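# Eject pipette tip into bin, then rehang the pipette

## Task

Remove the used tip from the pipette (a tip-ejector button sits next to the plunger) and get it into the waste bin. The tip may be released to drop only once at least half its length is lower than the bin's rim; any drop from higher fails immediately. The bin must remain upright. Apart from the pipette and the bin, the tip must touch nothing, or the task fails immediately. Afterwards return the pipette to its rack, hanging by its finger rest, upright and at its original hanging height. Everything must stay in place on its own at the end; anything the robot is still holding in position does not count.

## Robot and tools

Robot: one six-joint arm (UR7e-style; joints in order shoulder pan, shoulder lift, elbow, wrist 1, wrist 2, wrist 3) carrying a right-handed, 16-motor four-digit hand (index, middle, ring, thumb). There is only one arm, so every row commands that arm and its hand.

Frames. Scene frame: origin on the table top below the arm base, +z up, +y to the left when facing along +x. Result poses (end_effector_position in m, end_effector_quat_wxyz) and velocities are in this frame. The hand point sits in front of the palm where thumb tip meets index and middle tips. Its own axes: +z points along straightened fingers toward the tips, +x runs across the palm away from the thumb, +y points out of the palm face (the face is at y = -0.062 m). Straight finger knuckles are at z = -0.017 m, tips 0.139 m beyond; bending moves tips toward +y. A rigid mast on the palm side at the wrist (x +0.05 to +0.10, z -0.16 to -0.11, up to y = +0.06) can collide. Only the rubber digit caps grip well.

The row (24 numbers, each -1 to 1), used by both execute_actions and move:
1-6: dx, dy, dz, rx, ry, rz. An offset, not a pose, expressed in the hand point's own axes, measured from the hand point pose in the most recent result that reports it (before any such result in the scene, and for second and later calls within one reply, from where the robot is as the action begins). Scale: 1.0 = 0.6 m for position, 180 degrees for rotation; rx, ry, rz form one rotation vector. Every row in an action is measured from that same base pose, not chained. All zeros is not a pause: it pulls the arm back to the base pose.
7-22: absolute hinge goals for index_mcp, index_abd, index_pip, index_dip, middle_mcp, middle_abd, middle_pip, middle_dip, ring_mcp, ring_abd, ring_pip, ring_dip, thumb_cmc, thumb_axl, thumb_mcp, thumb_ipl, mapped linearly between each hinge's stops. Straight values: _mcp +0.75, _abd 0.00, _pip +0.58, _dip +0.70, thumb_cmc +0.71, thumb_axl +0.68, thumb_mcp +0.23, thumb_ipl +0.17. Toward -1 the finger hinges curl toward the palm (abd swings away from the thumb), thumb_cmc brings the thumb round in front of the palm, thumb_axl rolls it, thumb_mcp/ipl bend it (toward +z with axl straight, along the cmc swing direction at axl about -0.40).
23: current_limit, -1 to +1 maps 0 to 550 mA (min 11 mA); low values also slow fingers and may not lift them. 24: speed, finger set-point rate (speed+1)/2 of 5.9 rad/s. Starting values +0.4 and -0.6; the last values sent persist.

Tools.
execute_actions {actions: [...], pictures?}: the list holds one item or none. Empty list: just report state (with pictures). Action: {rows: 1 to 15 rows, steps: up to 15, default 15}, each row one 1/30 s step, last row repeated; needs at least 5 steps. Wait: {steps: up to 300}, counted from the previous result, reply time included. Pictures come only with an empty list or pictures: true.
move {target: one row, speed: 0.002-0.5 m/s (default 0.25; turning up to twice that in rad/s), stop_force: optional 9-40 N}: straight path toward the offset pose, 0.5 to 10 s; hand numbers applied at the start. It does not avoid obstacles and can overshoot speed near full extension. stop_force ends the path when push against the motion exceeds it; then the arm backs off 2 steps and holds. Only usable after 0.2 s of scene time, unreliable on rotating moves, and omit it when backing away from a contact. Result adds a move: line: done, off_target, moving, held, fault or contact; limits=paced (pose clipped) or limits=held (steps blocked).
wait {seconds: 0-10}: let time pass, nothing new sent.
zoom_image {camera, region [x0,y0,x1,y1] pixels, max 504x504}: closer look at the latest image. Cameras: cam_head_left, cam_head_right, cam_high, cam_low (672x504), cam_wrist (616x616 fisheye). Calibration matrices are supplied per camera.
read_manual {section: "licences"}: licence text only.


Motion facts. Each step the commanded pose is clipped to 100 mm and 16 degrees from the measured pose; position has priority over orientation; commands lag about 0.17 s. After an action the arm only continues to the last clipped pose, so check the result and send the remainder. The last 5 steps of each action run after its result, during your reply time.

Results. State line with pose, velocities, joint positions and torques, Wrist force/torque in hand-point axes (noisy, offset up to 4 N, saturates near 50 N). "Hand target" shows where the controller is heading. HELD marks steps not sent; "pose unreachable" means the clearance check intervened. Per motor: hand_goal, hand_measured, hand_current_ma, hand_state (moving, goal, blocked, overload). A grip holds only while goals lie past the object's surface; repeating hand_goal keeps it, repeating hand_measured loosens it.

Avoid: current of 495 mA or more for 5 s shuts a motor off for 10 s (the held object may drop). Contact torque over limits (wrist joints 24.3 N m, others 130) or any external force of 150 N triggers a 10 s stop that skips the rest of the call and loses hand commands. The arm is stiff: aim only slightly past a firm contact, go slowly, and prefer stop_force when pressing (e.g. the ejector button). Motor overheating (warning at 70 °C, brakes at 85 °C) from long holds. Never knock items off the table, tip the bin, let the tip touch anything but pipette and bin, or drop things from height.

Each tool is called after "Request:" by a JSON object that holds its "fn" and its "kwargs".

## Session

Request:
{"fn": "execute_actions", "kwargs": {"actions": []}}

Scene clock: 0.00 s of 9600.00 s.
end_effector_position=(+0.8338, -0.0793, +0.2989) hand_goal=(+0.754, +0.000, +0.576, +0.696, +0.754, +0.000, +0.576, +0.696, +0.754, +0.000, +0.576, +0.696, +0.714, +0.678, +0.226, +0.168) hand_measured=(+0.754, +0.000, +0.576, +0.696, +0.754, +0.000, +0.576, +0.696, +0.754, +0.000, +0.576, +0.696, +0.714, +0.678, +0.226, +0.168) hand_current_ma=(+0, +0, +0, +0, +0, +0, +0, +0, +0, +0, +0, +0, +0, +0, +0, +0) hand_state=(goal, goal, goal, goal, goal, goal, goal, goal, goal, goal, goal, goal, goal, goal, goal, goal) hand_current_limit=0.40 hand_speed=-0.60 end_effector_quat_wxyz=(+0.148, -0.014, +0.966, -0.210) end_effector_velocity=(+0.000, +0.001, +0.000) end_effector_angular_velocity=(+0.000, -0.001, +0.001)
Joint positions: [-0.229 -0.912  1.171 -2.257 -1.877 -1.938]
Joint velocities: [ 0.001 -0.     0.    -0.001  0.001 -0.   ]
Joint torques (N m, as the arm reports them, + toward a larger angle): no reading
Motor temperatures (°C, as the motors report them): [34 36 32 40 36 42]
Wrist force (N, on the end effector, along its own x y z axes, offset not removed): no reading
Wrist torque (N m, same axes, about the end effector's origin, offset not removed): no reading
Hand target: +0.834, -0.079, +0.299; +0.148, -0.014, +0.966, -0.210
camera_calibration (this result's frames):
cam_wrist: T_world_to_cam=[[0.749379, 0.66196, 0.0155286, -0.55106], [0.179871, -0.226084, 0.957357, -0.491274], [0.637243, -0.71463, -0.28849, -0.376517], [0, 0, 0, 1]] pos_world=[0.741251, -0.0153596, 0.37026]

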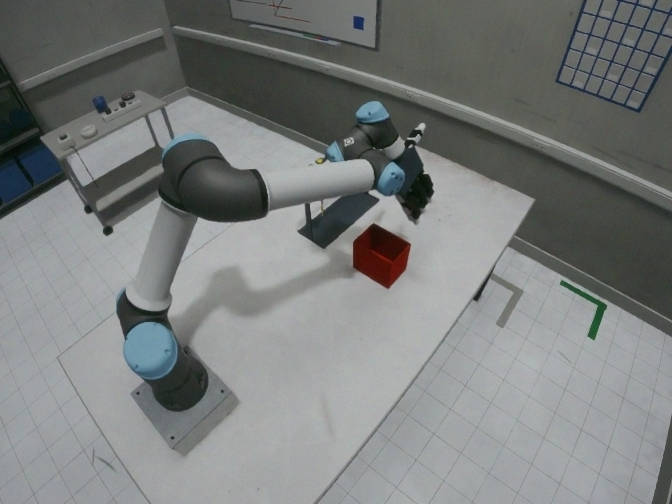

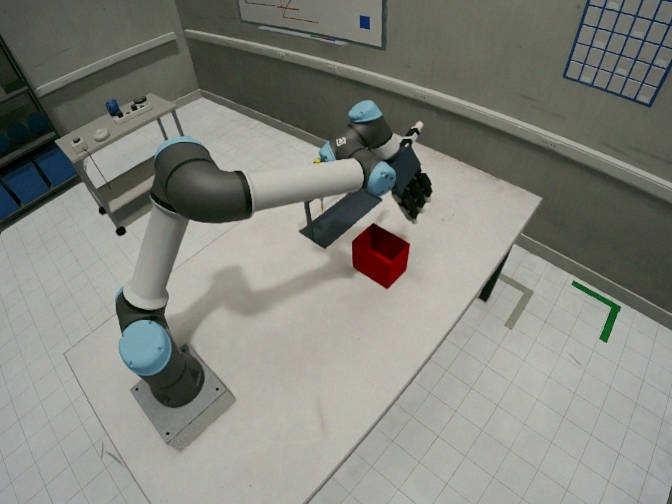

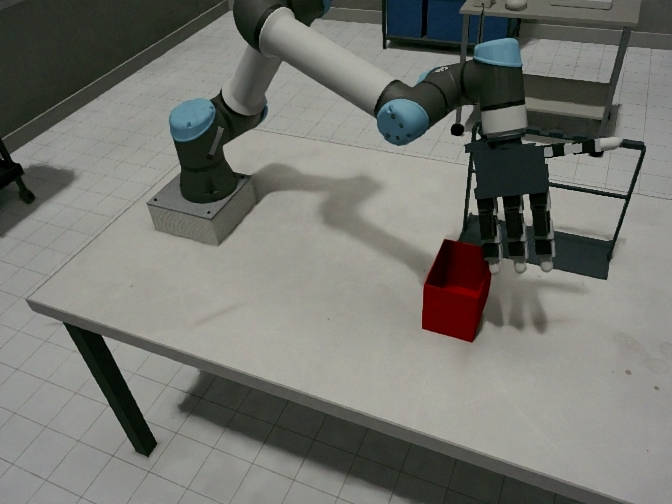

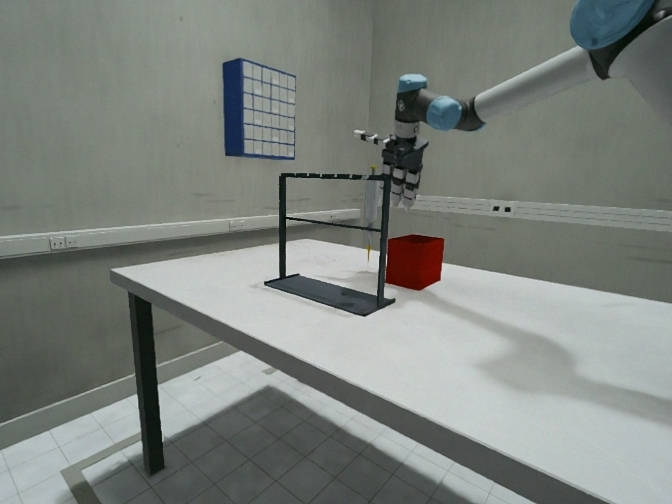

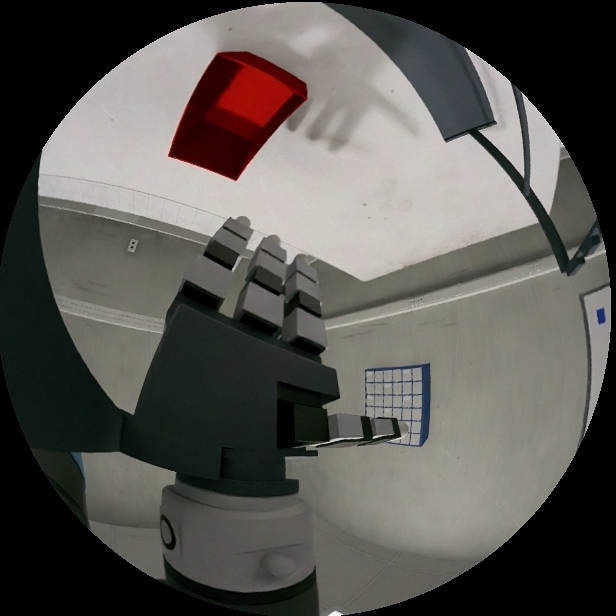

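Request:
{"fn": "zoom_image", "kwargs": {"camera": "cam_low", "region": [320, 150, 430, 270]}}

Request:
{"fn": "zoom_image", "kwargs": {"camera": "cam_low", "region": [255, 160, 455, 330]}}

Request:
{"fn": "zoom_image", "kwargs": {"camera": "cam_head_left", "region": [285, 140, 425, 300]}}

Region (320, 150, 430, 270) of cam_low's 672x504 image, scaled by 4.200, with more detail than that image has; it fills the left 462 columns of this view, and the rest is white.

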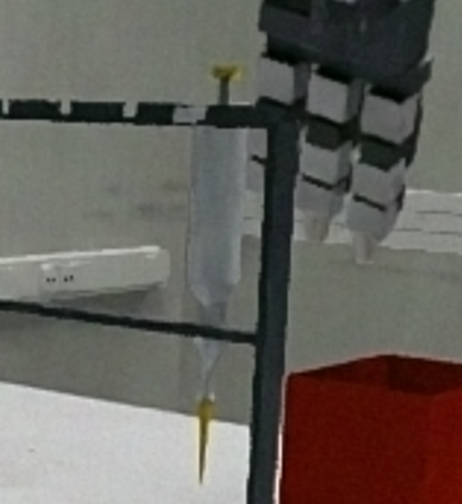

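Region (255, 160, 455, 330) of cam_low's 672x504 image, scaled by 2.520, with more detail than that image has; it fills the top 428 rows of this view, and the rest is white.

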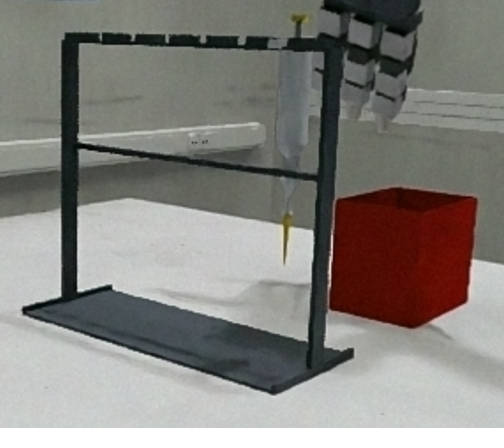

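Region (285, 140, 425, 300) of cam_head_left's 672x504 image, scaled by 3.150, with more detail than that image has; it fills the left 441 columns of this view, and the rest is white.

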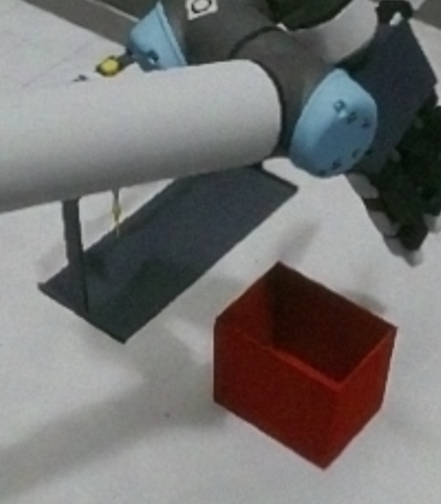

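Request:
{"fn": "move", "kwargs": {"target": [0.1327, 0.2385, -0.0665, -0.1093, -0.4000, 0.0984, 0.754, 0, 0.576, 0.696, 0.754, 0, 0.576, 0.696, 0.98, 0, 0.65, 0.696, 0.95, 0.678, 0.85, 0.168, 0.4, -0.6], "speed": 0.3}}

Request:
{"fn": "zoom_image", "kwargs": {"camera": "cam_high", "region": [440, 100, 560, 220]}}

Request:
{"fn": "zoom_image", "kwargs": {"camera": "cam_head_left", "region": [295, 140, 355, 200]}}

Scene clock: 6.67 s of 9600.00 s.
end_effector_position=(+0.7509, +0.0599, +0.2526) hand_goal=(+0.754, +0.000, +0.576, +0.696, +0.754, +0.000, +0.576, +0.696, +0.980, +0.000, +0.650, +0.696, +0.950, +0.678, +0.850, +0.168) hand_measured=(+0.750, -0.002, +0.576, +0.696, +0.752, -0.002, +0.576, +0.696, +0.976, -0.002, +0.646, +0.696, +0.950, +0.678, +0.852, +0.168) hand_current_ma=(-17, -13, +4, +0, -15, -12, +4, +0, -16, -12, -17, +0, +2, -4, +18, -2) hand_state=(goal, goal, goal, goal, goal, goal, goal, goal, goal, goal, goal, goal, goal, goal, goal, goal) hand_current_limit=0.40 hand_speed=-0.60 end_effector_quat_wxyz=(+0.706, -0.019, +0.707, +0.019) end_effector_velocity=(+0.000, +0.001, +0.000) end_effector_angular_velocity=(+0.004, -0.012, +0.002)
Joint positions: [-0.284 -0.595  1.751 -4.304 -1.189 -1.564]
Joint velocities: [ 0.001  0.008 -0.008 -0.013  0.001  0.008]
Joint torques (N m, as the arm reports them, + toward a larger angle): [ 10.47 -39.1  -18.49  -3.91   0.77   1.34]
Motor temperatures (°C, as the motors report them): [34 36 32 40 36 42]
Wrist force (N, on the end effector, along its own x y z axes, offset not removed): [-4.1 -1.6 1.8]
Wrist torque (N m, same axes, about the end effector's origin, offset not removed): [-0.32 0.60 -0.43]
Hand target: +0.751, +0.060, +0.253; +0.707, -0.019, +0.707, +0.019
Off the commanded pose: 0.000 m, 0 deg.
Kept back: nothing.
After step 90, 0.90 s passed at rest.
move: done
camera_calibration (this result's frames):
cam_wrist: T_world_to_cam=[[-0.0919846, 0.618975, 0.780005, -0.139046], [-0.654215, -0.628108, 0.421287, 0.385242], [0.750694, -0.471539, 0.462719, -0.527107], [0, 0, 0, 1]] pos_world=[0.634937, 0.0794882, 0.190062]

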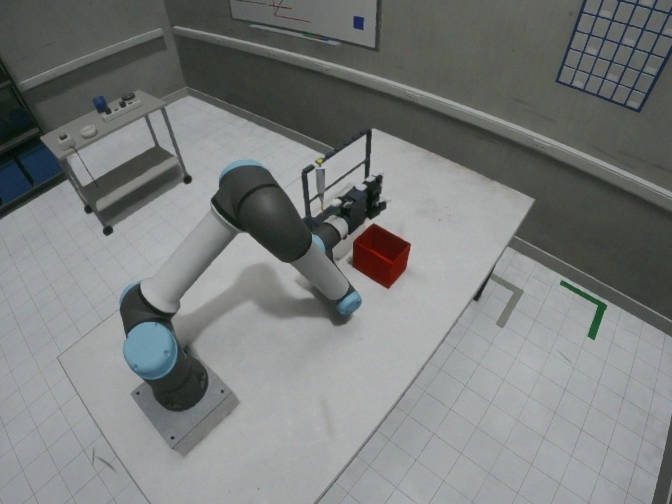

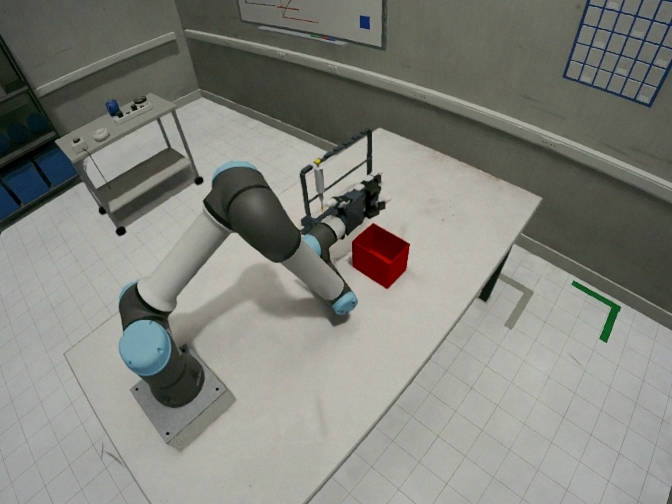

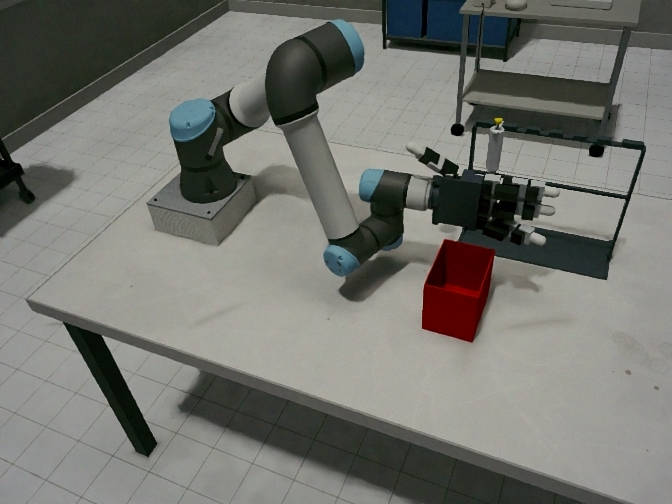

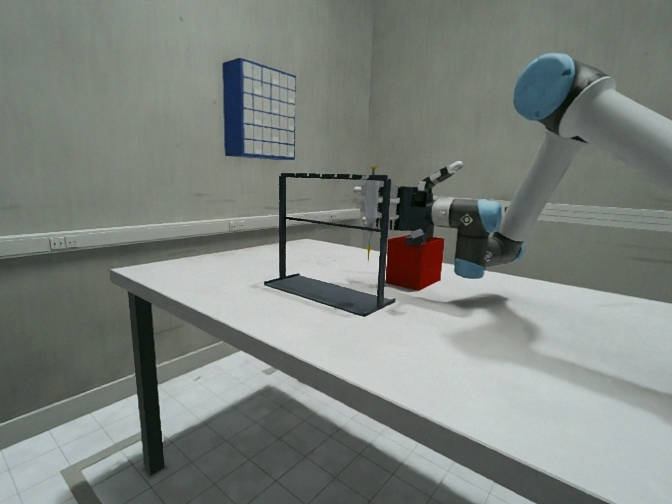

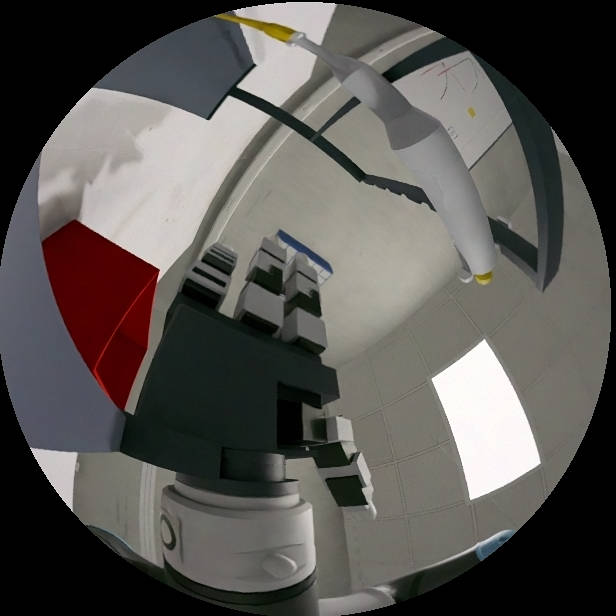

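Region (440, 100, 560, 220) of cam_high's 672x504 image, scaled by 4.200, with more detail than that image has.

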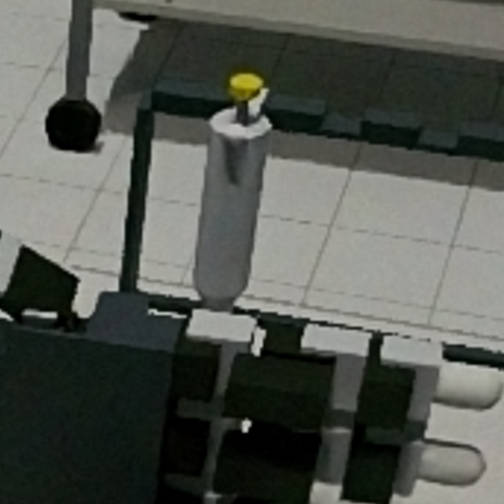

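Region (295, 140, 355, 200) of cam_head_left's 672x504 image, scaled by 8.400, with more detail than that image has.

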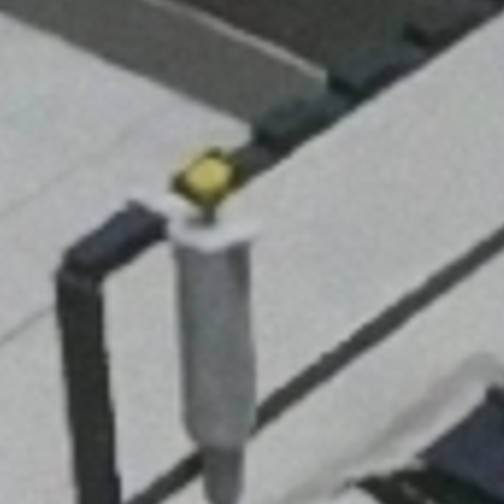

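Request:
{"fn": "move", "kwargs": {"target": [0, 0.1963, 0.0113, 0, 0, 0, 0.754, 0, 0.576, 0.696, 0.754, 0, 0.576, 0.696, 0.98, 0, 0.65, 0.696, 0.95, 0.678, 0.85, 0.168, 0.4, -0.6], "speed": 0.1}}

Request:
{"fn": "zoom_image", "kwargs": {"camera": "cam_head_left", "region": [295, 140, 355, 200]}}

Request:
{"fn": "zoom_image", "kwargs": {"camera": "cam_high", "region": [465, 100, 535, 160]}}

Scene clock: 9.30 s of 9600.00 s.
end_effector_position=(+0.7514, +0.1776, +0.2523) hand_goal=(+0.754, +0.000, +0.576, +0.696, +0.754, +0.000, +0.576, +0.696, +0.980, +0.000, +0.650, +0.696, +0.950, +0.678, +0.850, +0.168) hand_measured=(+0.752, -0.002, +0.576, +0.696, +0.752, -0.002, +0.576, +0.696, +0.978, -0.002, +0.646, +0.696, +0.950, +0.678, +0.852, +0.168) hand_current_ma=(-13, -13, +4, +0, -11, -12, +4, +0, -12, -12, -16, +0, +4, -4, +18, -2) hand_state=(goal, goal, goal, goal, goal, goal, goal, goal, goal, goal, goal, goal, goal, goal, goal, goal) hand_current_limit=0.40 hand_speed=-0.60 end_effector_quat_wxyz=(+0.706, -0.019, +0.707, +0.019) end_effector_velocity=(+0.000, +0.001, -0.000) end_effector_angular_velocity=(-0.000, +0.000, -0.002)
Joint positions: [-0.059 -0.591  1.735 -4.291 -1.414 -1.566]
Joint velocities: [ 0.003  0.001 -0.001  0.001 -0.005 -0.   ]
Joint torques (N m, as the arm reports them, + toward a larger angle): [ 11.65 -40.87 -17.72  -0.4   -1.33  -1.85]
Motor temperatures (°C, as the motors report them): [34 36 32 40 36 42]
Wrist force (N, on the end effector, along its own x y z axes, offset not removed): [-3.0 -0.4 8.2]
Wrist torque (N m, same axes, about the end effector's origin, offset not removed): [-0.83 0.34 -0.45]
Hand target: +0.751, +0.178, +0.252; +0.706, -0.019, +0.707, +0.019
Off the commanded pose: 0.000 m, 0 deg.
Kept back: nothing.
move: done
camera_calibration (this result's frames):
cam_wrist: T_world_to_cam=[[-0.0919249, 0.619338, 0.779725, -0.21174], [-0.654156, -0.62793, 0.421645, 0.459456], [0.750753, -0.471302, 0.462866, -0.471978], [0, 0, 0, 1]] pos_world=[0.63543, 0.1972, 0.189834]

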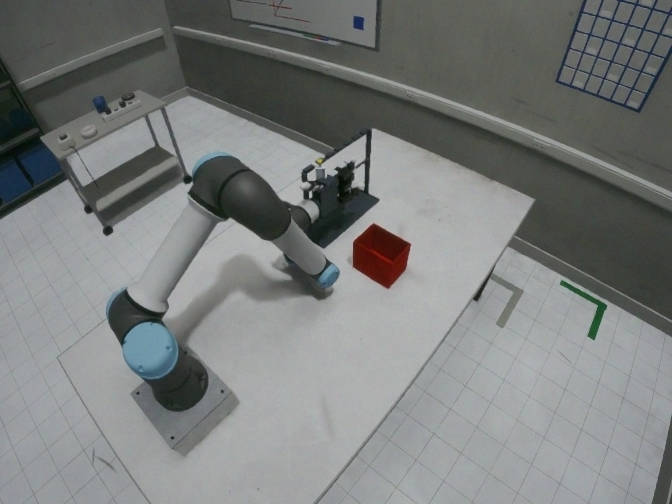

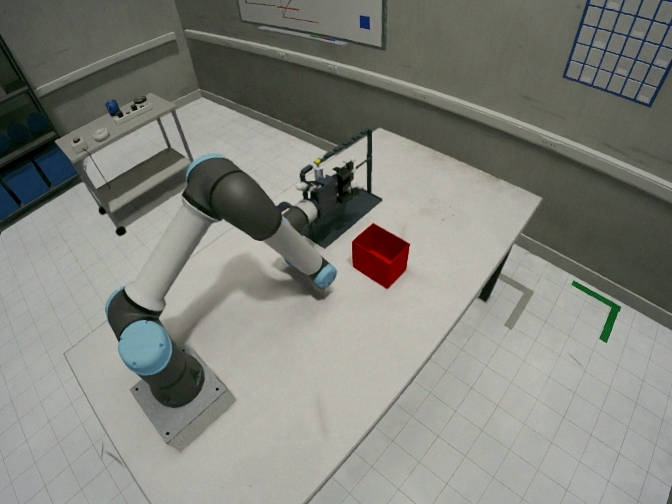

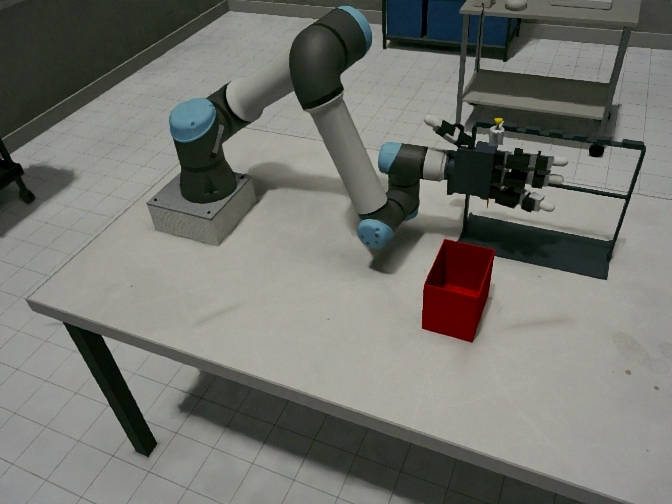

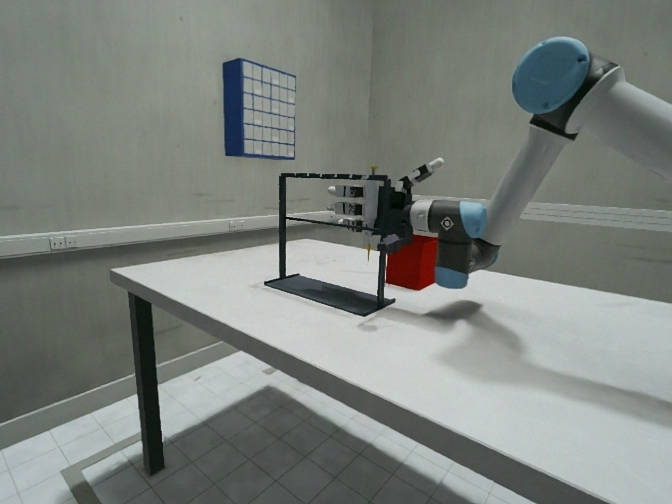

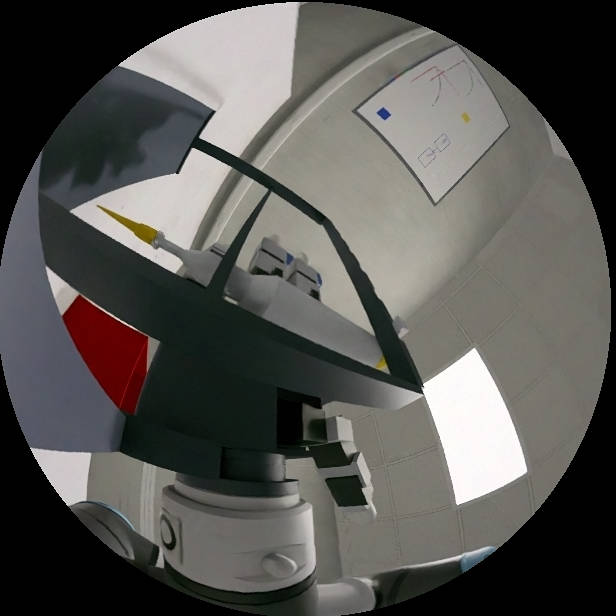

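Region (295, 140, 355, 200) of cam_head_left's 672x504 image, scaled by 8.400, with more detail than that image has.

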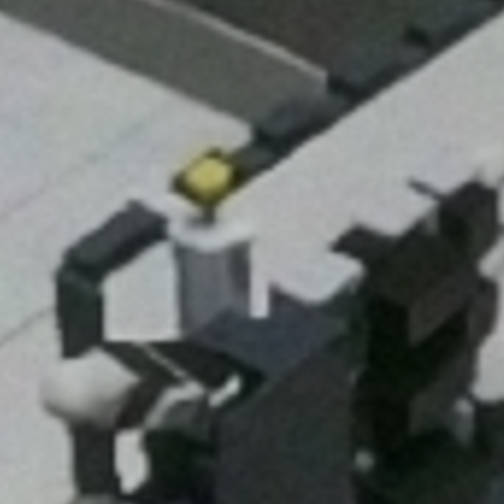

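Region (465, 100, 535, 160) of cam_high's 672x504 image, scaled by 7.200, with more detail than that image has; it fills the top 432 rows of this view, and the rest is white.

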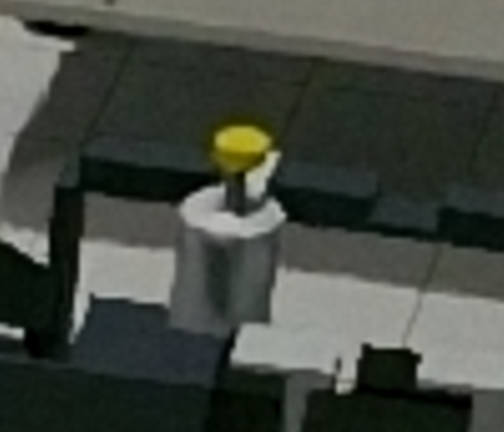

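Request:
{"fn": "move", "kwargs": {"target": [0, 0.0133, 0.0007, 0, 0, 0, 0.754, 0, 0.576, 0.696, 0.754, 0, 0.576, 0.696, 0.98, 0, 0.65, 0.696, 0.95, 0.678, 0.85, 0.168, 0.4, -0.6], "speed": 0.012}}

Request:
{"fn": "zoom_image", "kwargs": {"camera": "cam_head_left", "region": [295, 140, 355, 200]}}

Request:
{"fn": "zoom_image", "kwargs": {"camera": "cam_high", "region": [465, 100, 535, 160]}}

Scene clock: 11.27 s of 9600.00 s.
end_effector_position=(+0.7514, +0.1854, +0.2523) hand_goal=(+0.754, +0.000, +0.576, +0.696, +0.754, +0.000, +0.576, +0.696, +0.980, +0.000, +0.650, +0.696, +0.950, +0.678, +0.850, +0.168) hand_measured=(+0.752, -0.002, +0.576, +0.696, +0.752, -0.002, +0.576, +0.696, +0.978, -0.002, +0.646, +0.696, +0.950, +0.678, +0.852, +0.168) hand_current_ma=(-13, -13, +4, +0, -11, -12, +4, +0, -12, -12, -16, +0, +4, -4, +18, -2) hand_state=(goal, goal, goal, goal, goal, goal, goal, goal, goal, goal, goal, goal, goal, goal, goal, goal) hand_current_limit=0.40 hand_speed=-0.60 end_effector_quat_wxyz=(+0.706, -0.019, +0.707, +0.019) end_effector_velocity=(+0.000, +0.002, +0.001) end_effector_angular_velocity=(-0.000, -0.002, -0.000)
Joint positions: [-0.044 -0.59   1.731 -4.288 -1.429 -1.566]
Joint velocities: [ 0.004  0.    -0.002 -0.    -0.005  0.   ]
Joint torques (N m, as the arm reports them, + toward a larger angle): [ 12.22 -39.85 -17.55  -0.61  -1.36  -1.65]
Motor temperatures (°C, as the motors report them): [34 36 32 40 36 42]
Wrist force (N, on the end effector, along its own x y z axes, offset not removed): [-1.5 -1.7 4.3]
Wrist torque (N m, same axes, about the end effector's origin, offset not removed): [-0.81 0.20 -0.42]
Hand target: +0.751, +0.186, +0.252; +0.706, -0.019, +0.707, +0.019
Off the commanded pose: 0.000 m, 0 deg.
Kept back: nothing.
move: done
camera_calibration (this result's frames):
cam_wrist: T_world_to_cam=[[-0.09193, 0.619362, 0.779705, -0.216545], [-0.654147, -0.627923, 0.421667, 0.464333], [0.75076, -0.471278, 0.462879, -0.46831], [0, 0, 0, 1]] pos_world=[0.635424, 0.204981, 0.189818]

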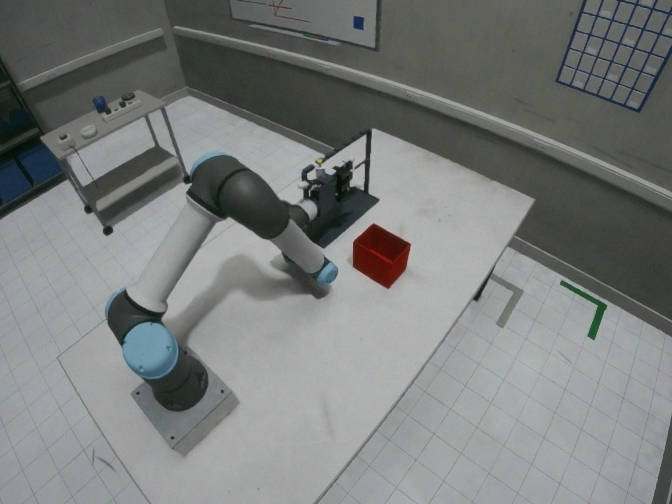

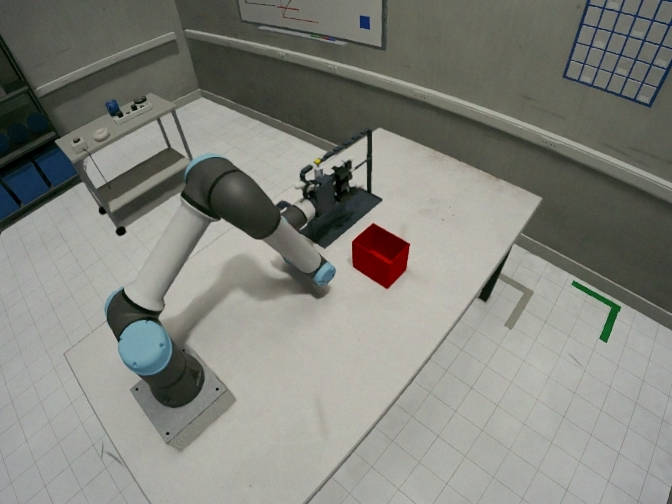

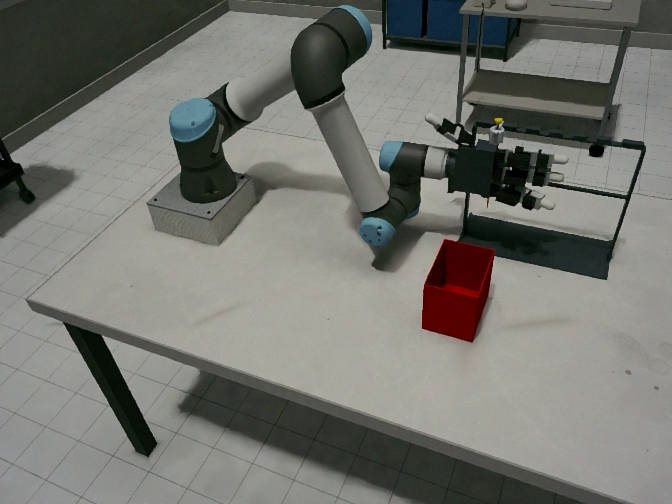

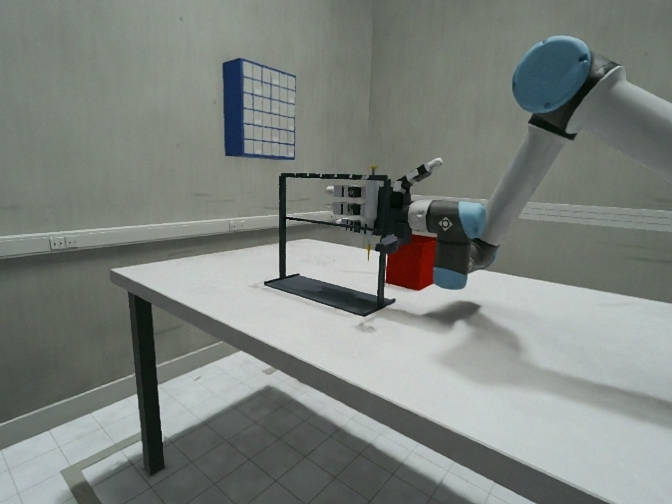

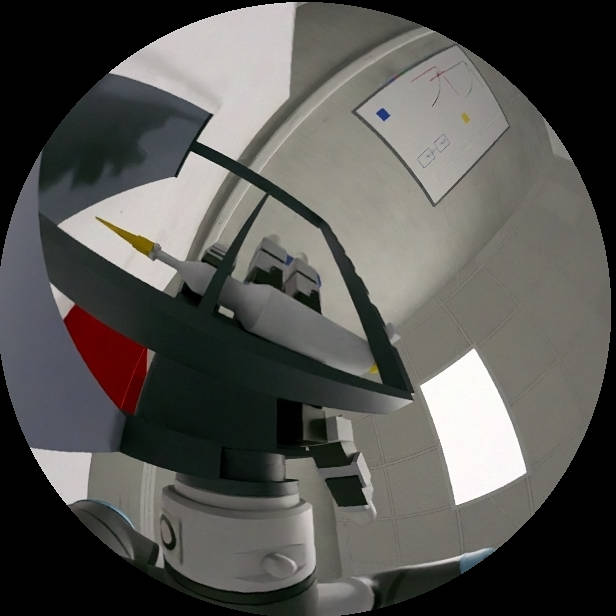

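Region (295, 140, 355, 200) of cam_head_left's 672x504 image, scaled by 8.400, with more detail than that image has.

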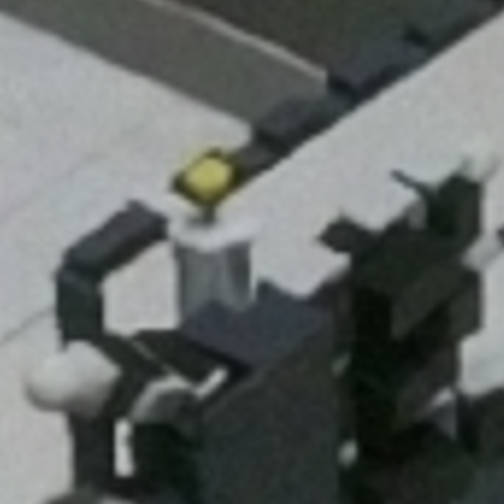

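Region (465, 100, 535, 160) of cam_high's 672x504 image, scaled by 7.200, with more detail than that image has; it fills the top 432 rows of this view, and the rest is white.

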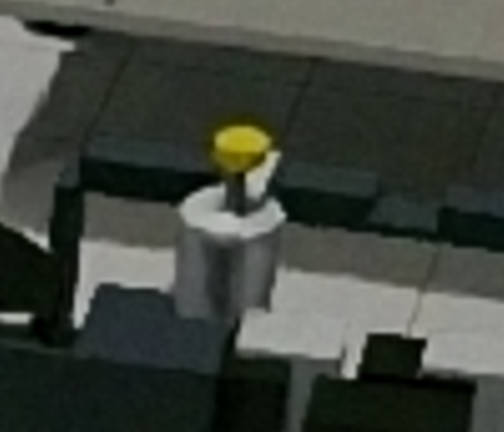

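Request:
{"fn": "move", "kwargs": {"target": [0, 0.004, 0.0002, 0, 0, 0, 0.754, 0, 0.576, 0.696, 0.754, 0, 0.576, 0.696, 0.98, 0, 0.65, 0.696, 0.95, 0.678, 0.85, 0.168, 0.4, -0.6], "speed": 0.008}}

Request:
{"fn": "move", "kwargs": {"target": [0, 0, 0, 0, 0, 0, 0.19, 0, -0.9, -0.12, 0.19, 0, -0.9, -0.12, 0.98, 0, 0.65, 0.696, 0.95, 0.678, 0.85, 0.168, 0.0, -0.6]}}

Request:
{"fn": "zoom_image", "kwargs": {"camera": "cam_low", "region": [320, 150, 430, 270]}}

Scene clock: 12.23 s of 9600.00 s.
end_effector_position=(+0.7514, +0.1877, +0.2523) hand_goal=(+0.754, +0.000, +0.576, +0.696, +0.754, +0.000, +0.576, +0.696, +0.980, +0.000, +0.650, +0.696, +0.950, +0.678, +0.850, +0.168) hand_measured=(+0.752, -0.002, +0.576, +0.696, +0.752, -0.002, +0.576, +0.696, +0.978, -0.002, +0.646, +0.696, +0.950, +0.678, +0.852, +0.168) hand_current_ma=(-13, -13, +4, +0, -11, -12, +4, +0, -12, -12, -16, +0, +4, -4, +18, -2) hand_state=(goal, goal, goal, goal, goal, goal, goal, goal, goal, goal, goal, goal, goal, goal, goal, goal) hand_current_limit=0.40 hand_speed=-0.60 end_effector_quat_wxyz=(+0.706, -0.019, +0.707, +0.019) end_effector_velocity=(-0.000, +0.002, +0.000) end_effector_angular_velocity=(+0.000, -0.000, +0.001)
Joint positions: [-0.039 -0.589  1.73  -4.288 -1.433 -1.566]
Joint velocities: [ 0.002  0.    -0.    -0.    -0.001  0.   ]
Joint torques (N m, as the arm reports them, + toward a larger angle): [ 11.35 -40.27 -18.46  -0.29  -1.18  -1.8 ]
Motor temperatures (°C, as the motors report them): [34 36 32 40 36 42]
Wrist force (N, on the end effector, along its own x y z axes, offset not removed): [-2.5 -2.1 3.6]
Wrist torque (N m, same axes, about the end effector's origin, offset not removed): [-0.32 0.16 -0.55]
Hand target: +0.751, +0.188, +0.252; +0.706, -0.019, +0.707, +0.019
Off the commanded pose: 0.000 m, 0 deg.
Kept back: nothing.
move: done
camera_calibration (this result's frames):
cam_wrist: T_world_to_cam=[[-0.0919275, 0.619369, 0.779699, -0.217982], [-0.65415, -0.627917, 0.421673, 0.465788], [0.750758, -0.471277, 0.462883, -0.467209], [0, 0, 0, 1]] pos_world=[0.635417, 0.207303, 0.189813]

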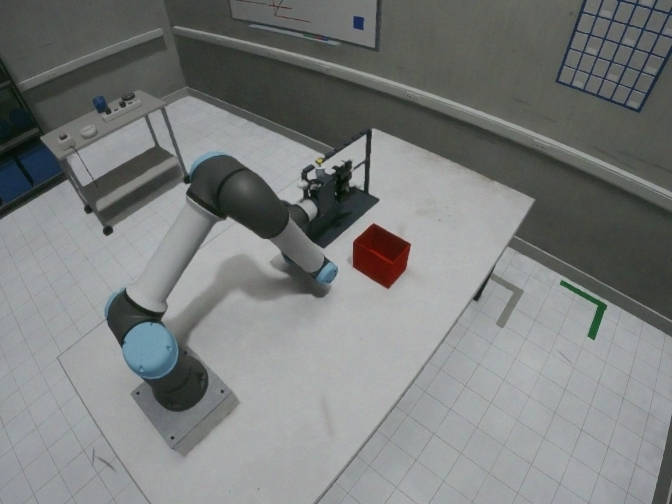

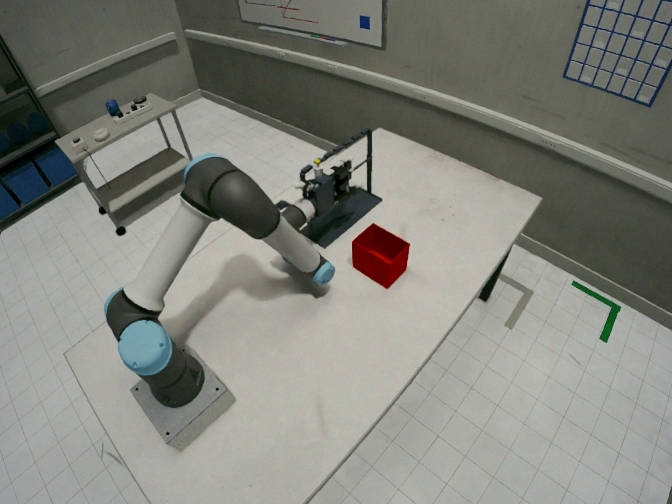

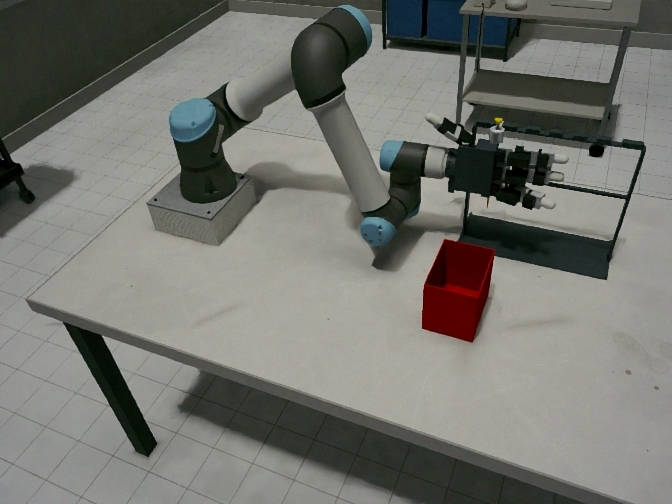

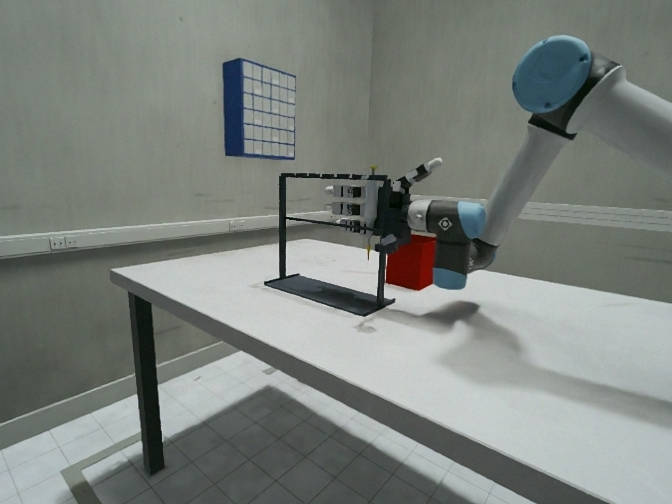

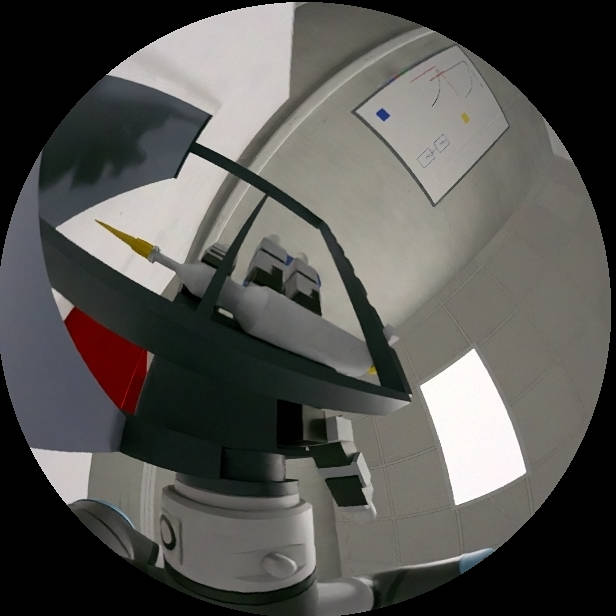

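Scene clock: 14.30 s of 9600.00 s.
end_effector_position=(+0.7514, +0.1877, +0.2523) hand_goal=(+0.190, +0.000, -0.900, -0.120, +0.190, +0.000, -0.900, -0.120, +0.980, +0.000, +0.650, +0.696, +0.950, +0.678, +0.850, +0.168) hand_measured=(+0.192, -0.002, -0.886, -0.116, +0.192, -0.002, -0.880, -0.116, +0.978, -0.002, +0.646, +0.696, +0.950, +0.678, +0.852, +0.168) hand_current_ma=(+14, -13, +74, +19, +13, -12, +101, +21, -12, -12, -16, +0, +4, -4, +18, -2) hand_state=(goal, goal, goal, goal, goal, goal, blocked, goal, goal, goal, goal, goal, goal, goal, goal, goal) hand_current_limit=0.00 hand_speed=-0.60 end_effector_quat_wxyz=(+0.706, -0.019, +0.707, +0.019) end_effector_velocity=(+0.000, +0.000, +0.000) end_effector_angular_velocity=(-0.000, -0.000, +0.000)
Joint positions: [-0.039 -0.589  1.73  -4.288 -1.433 -1.566]
Joint velocities: [ 0.001 -0.    -0.001  0.001 -0.    -0.   ]
Joint torques (N m, as the arm reports them, + toward a larger angle): [-10.3  -43.21 -10.91  -2.87   1.24  -1.61]
Motor temperatures (°C, as the motors report them): [34 36 32 40 36 42]
Wrist force (N, on the end effector, along its own x y z axes, offset not removed): [-6.9 -0.2 1.2]
Wrist torque (N m, same axes, about the end effector's origin, offset not removed): [-0.15 0.70 -0.79]
Hand target: +0.751, +0.188, +0.252; +0.706, -0.019, +0.707, +0.019
Off the commanded pose: 0.000 m, 0 deg.
Kept back: nothing.
move: done
camera_calibration (this result's frames):
cam_wrist: T_world_to_cam=[[-0.0919269, 0.61937, 0.779699, -0.21798], [-0.65415, -0.627916, 0.421674, 0.465789], [0.750758, -0.471277, 0.462883, -0.467214], [0, 0, 0, 1]] pos_world=[0.635423, 0.207299, 0.189813]

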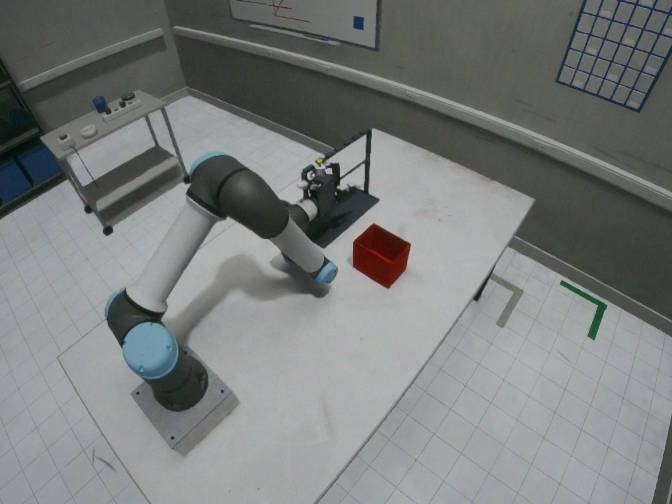

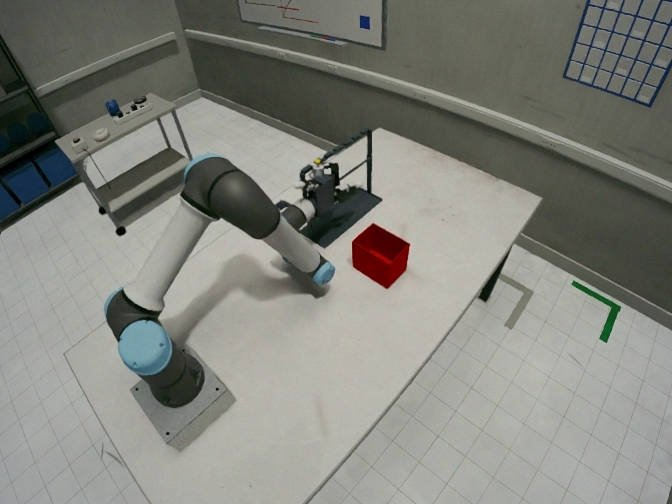

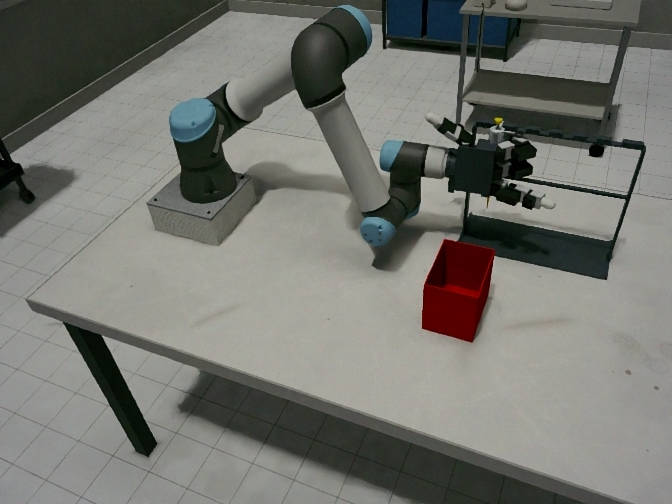

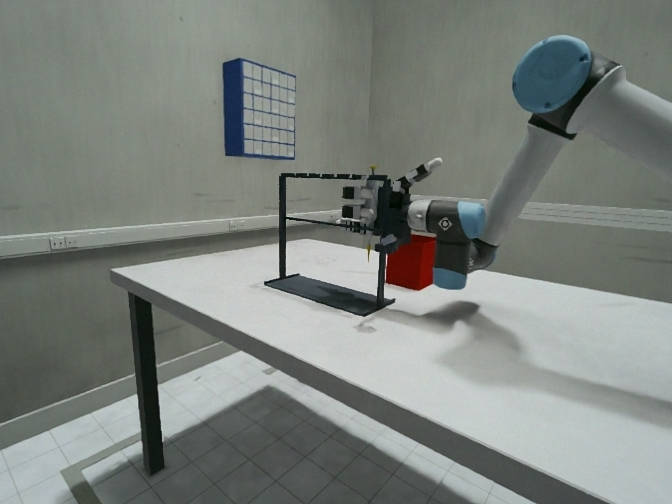

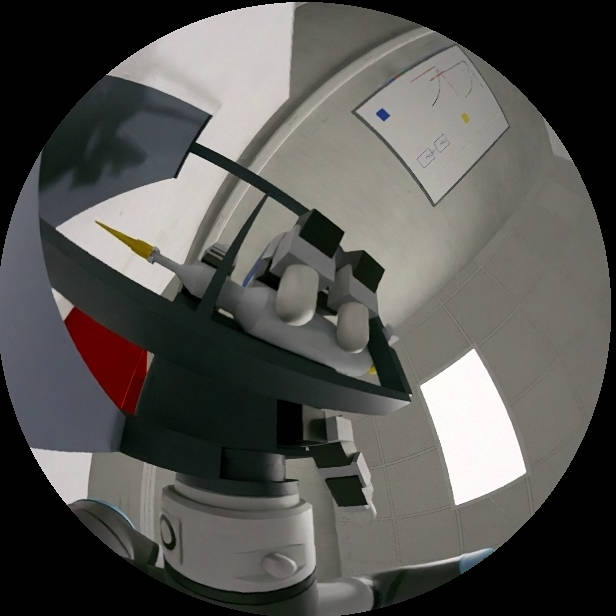

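Region (320, 150, 430, 270) of cam_low's 672x504 image, scaled by 4.200, with more detail than that image has; it fills the left 462 columns of this view, and the rest is white.

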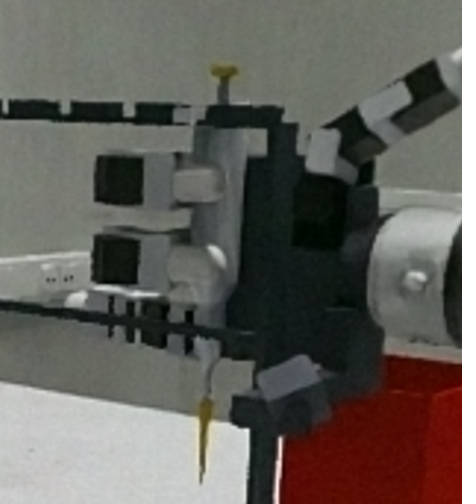

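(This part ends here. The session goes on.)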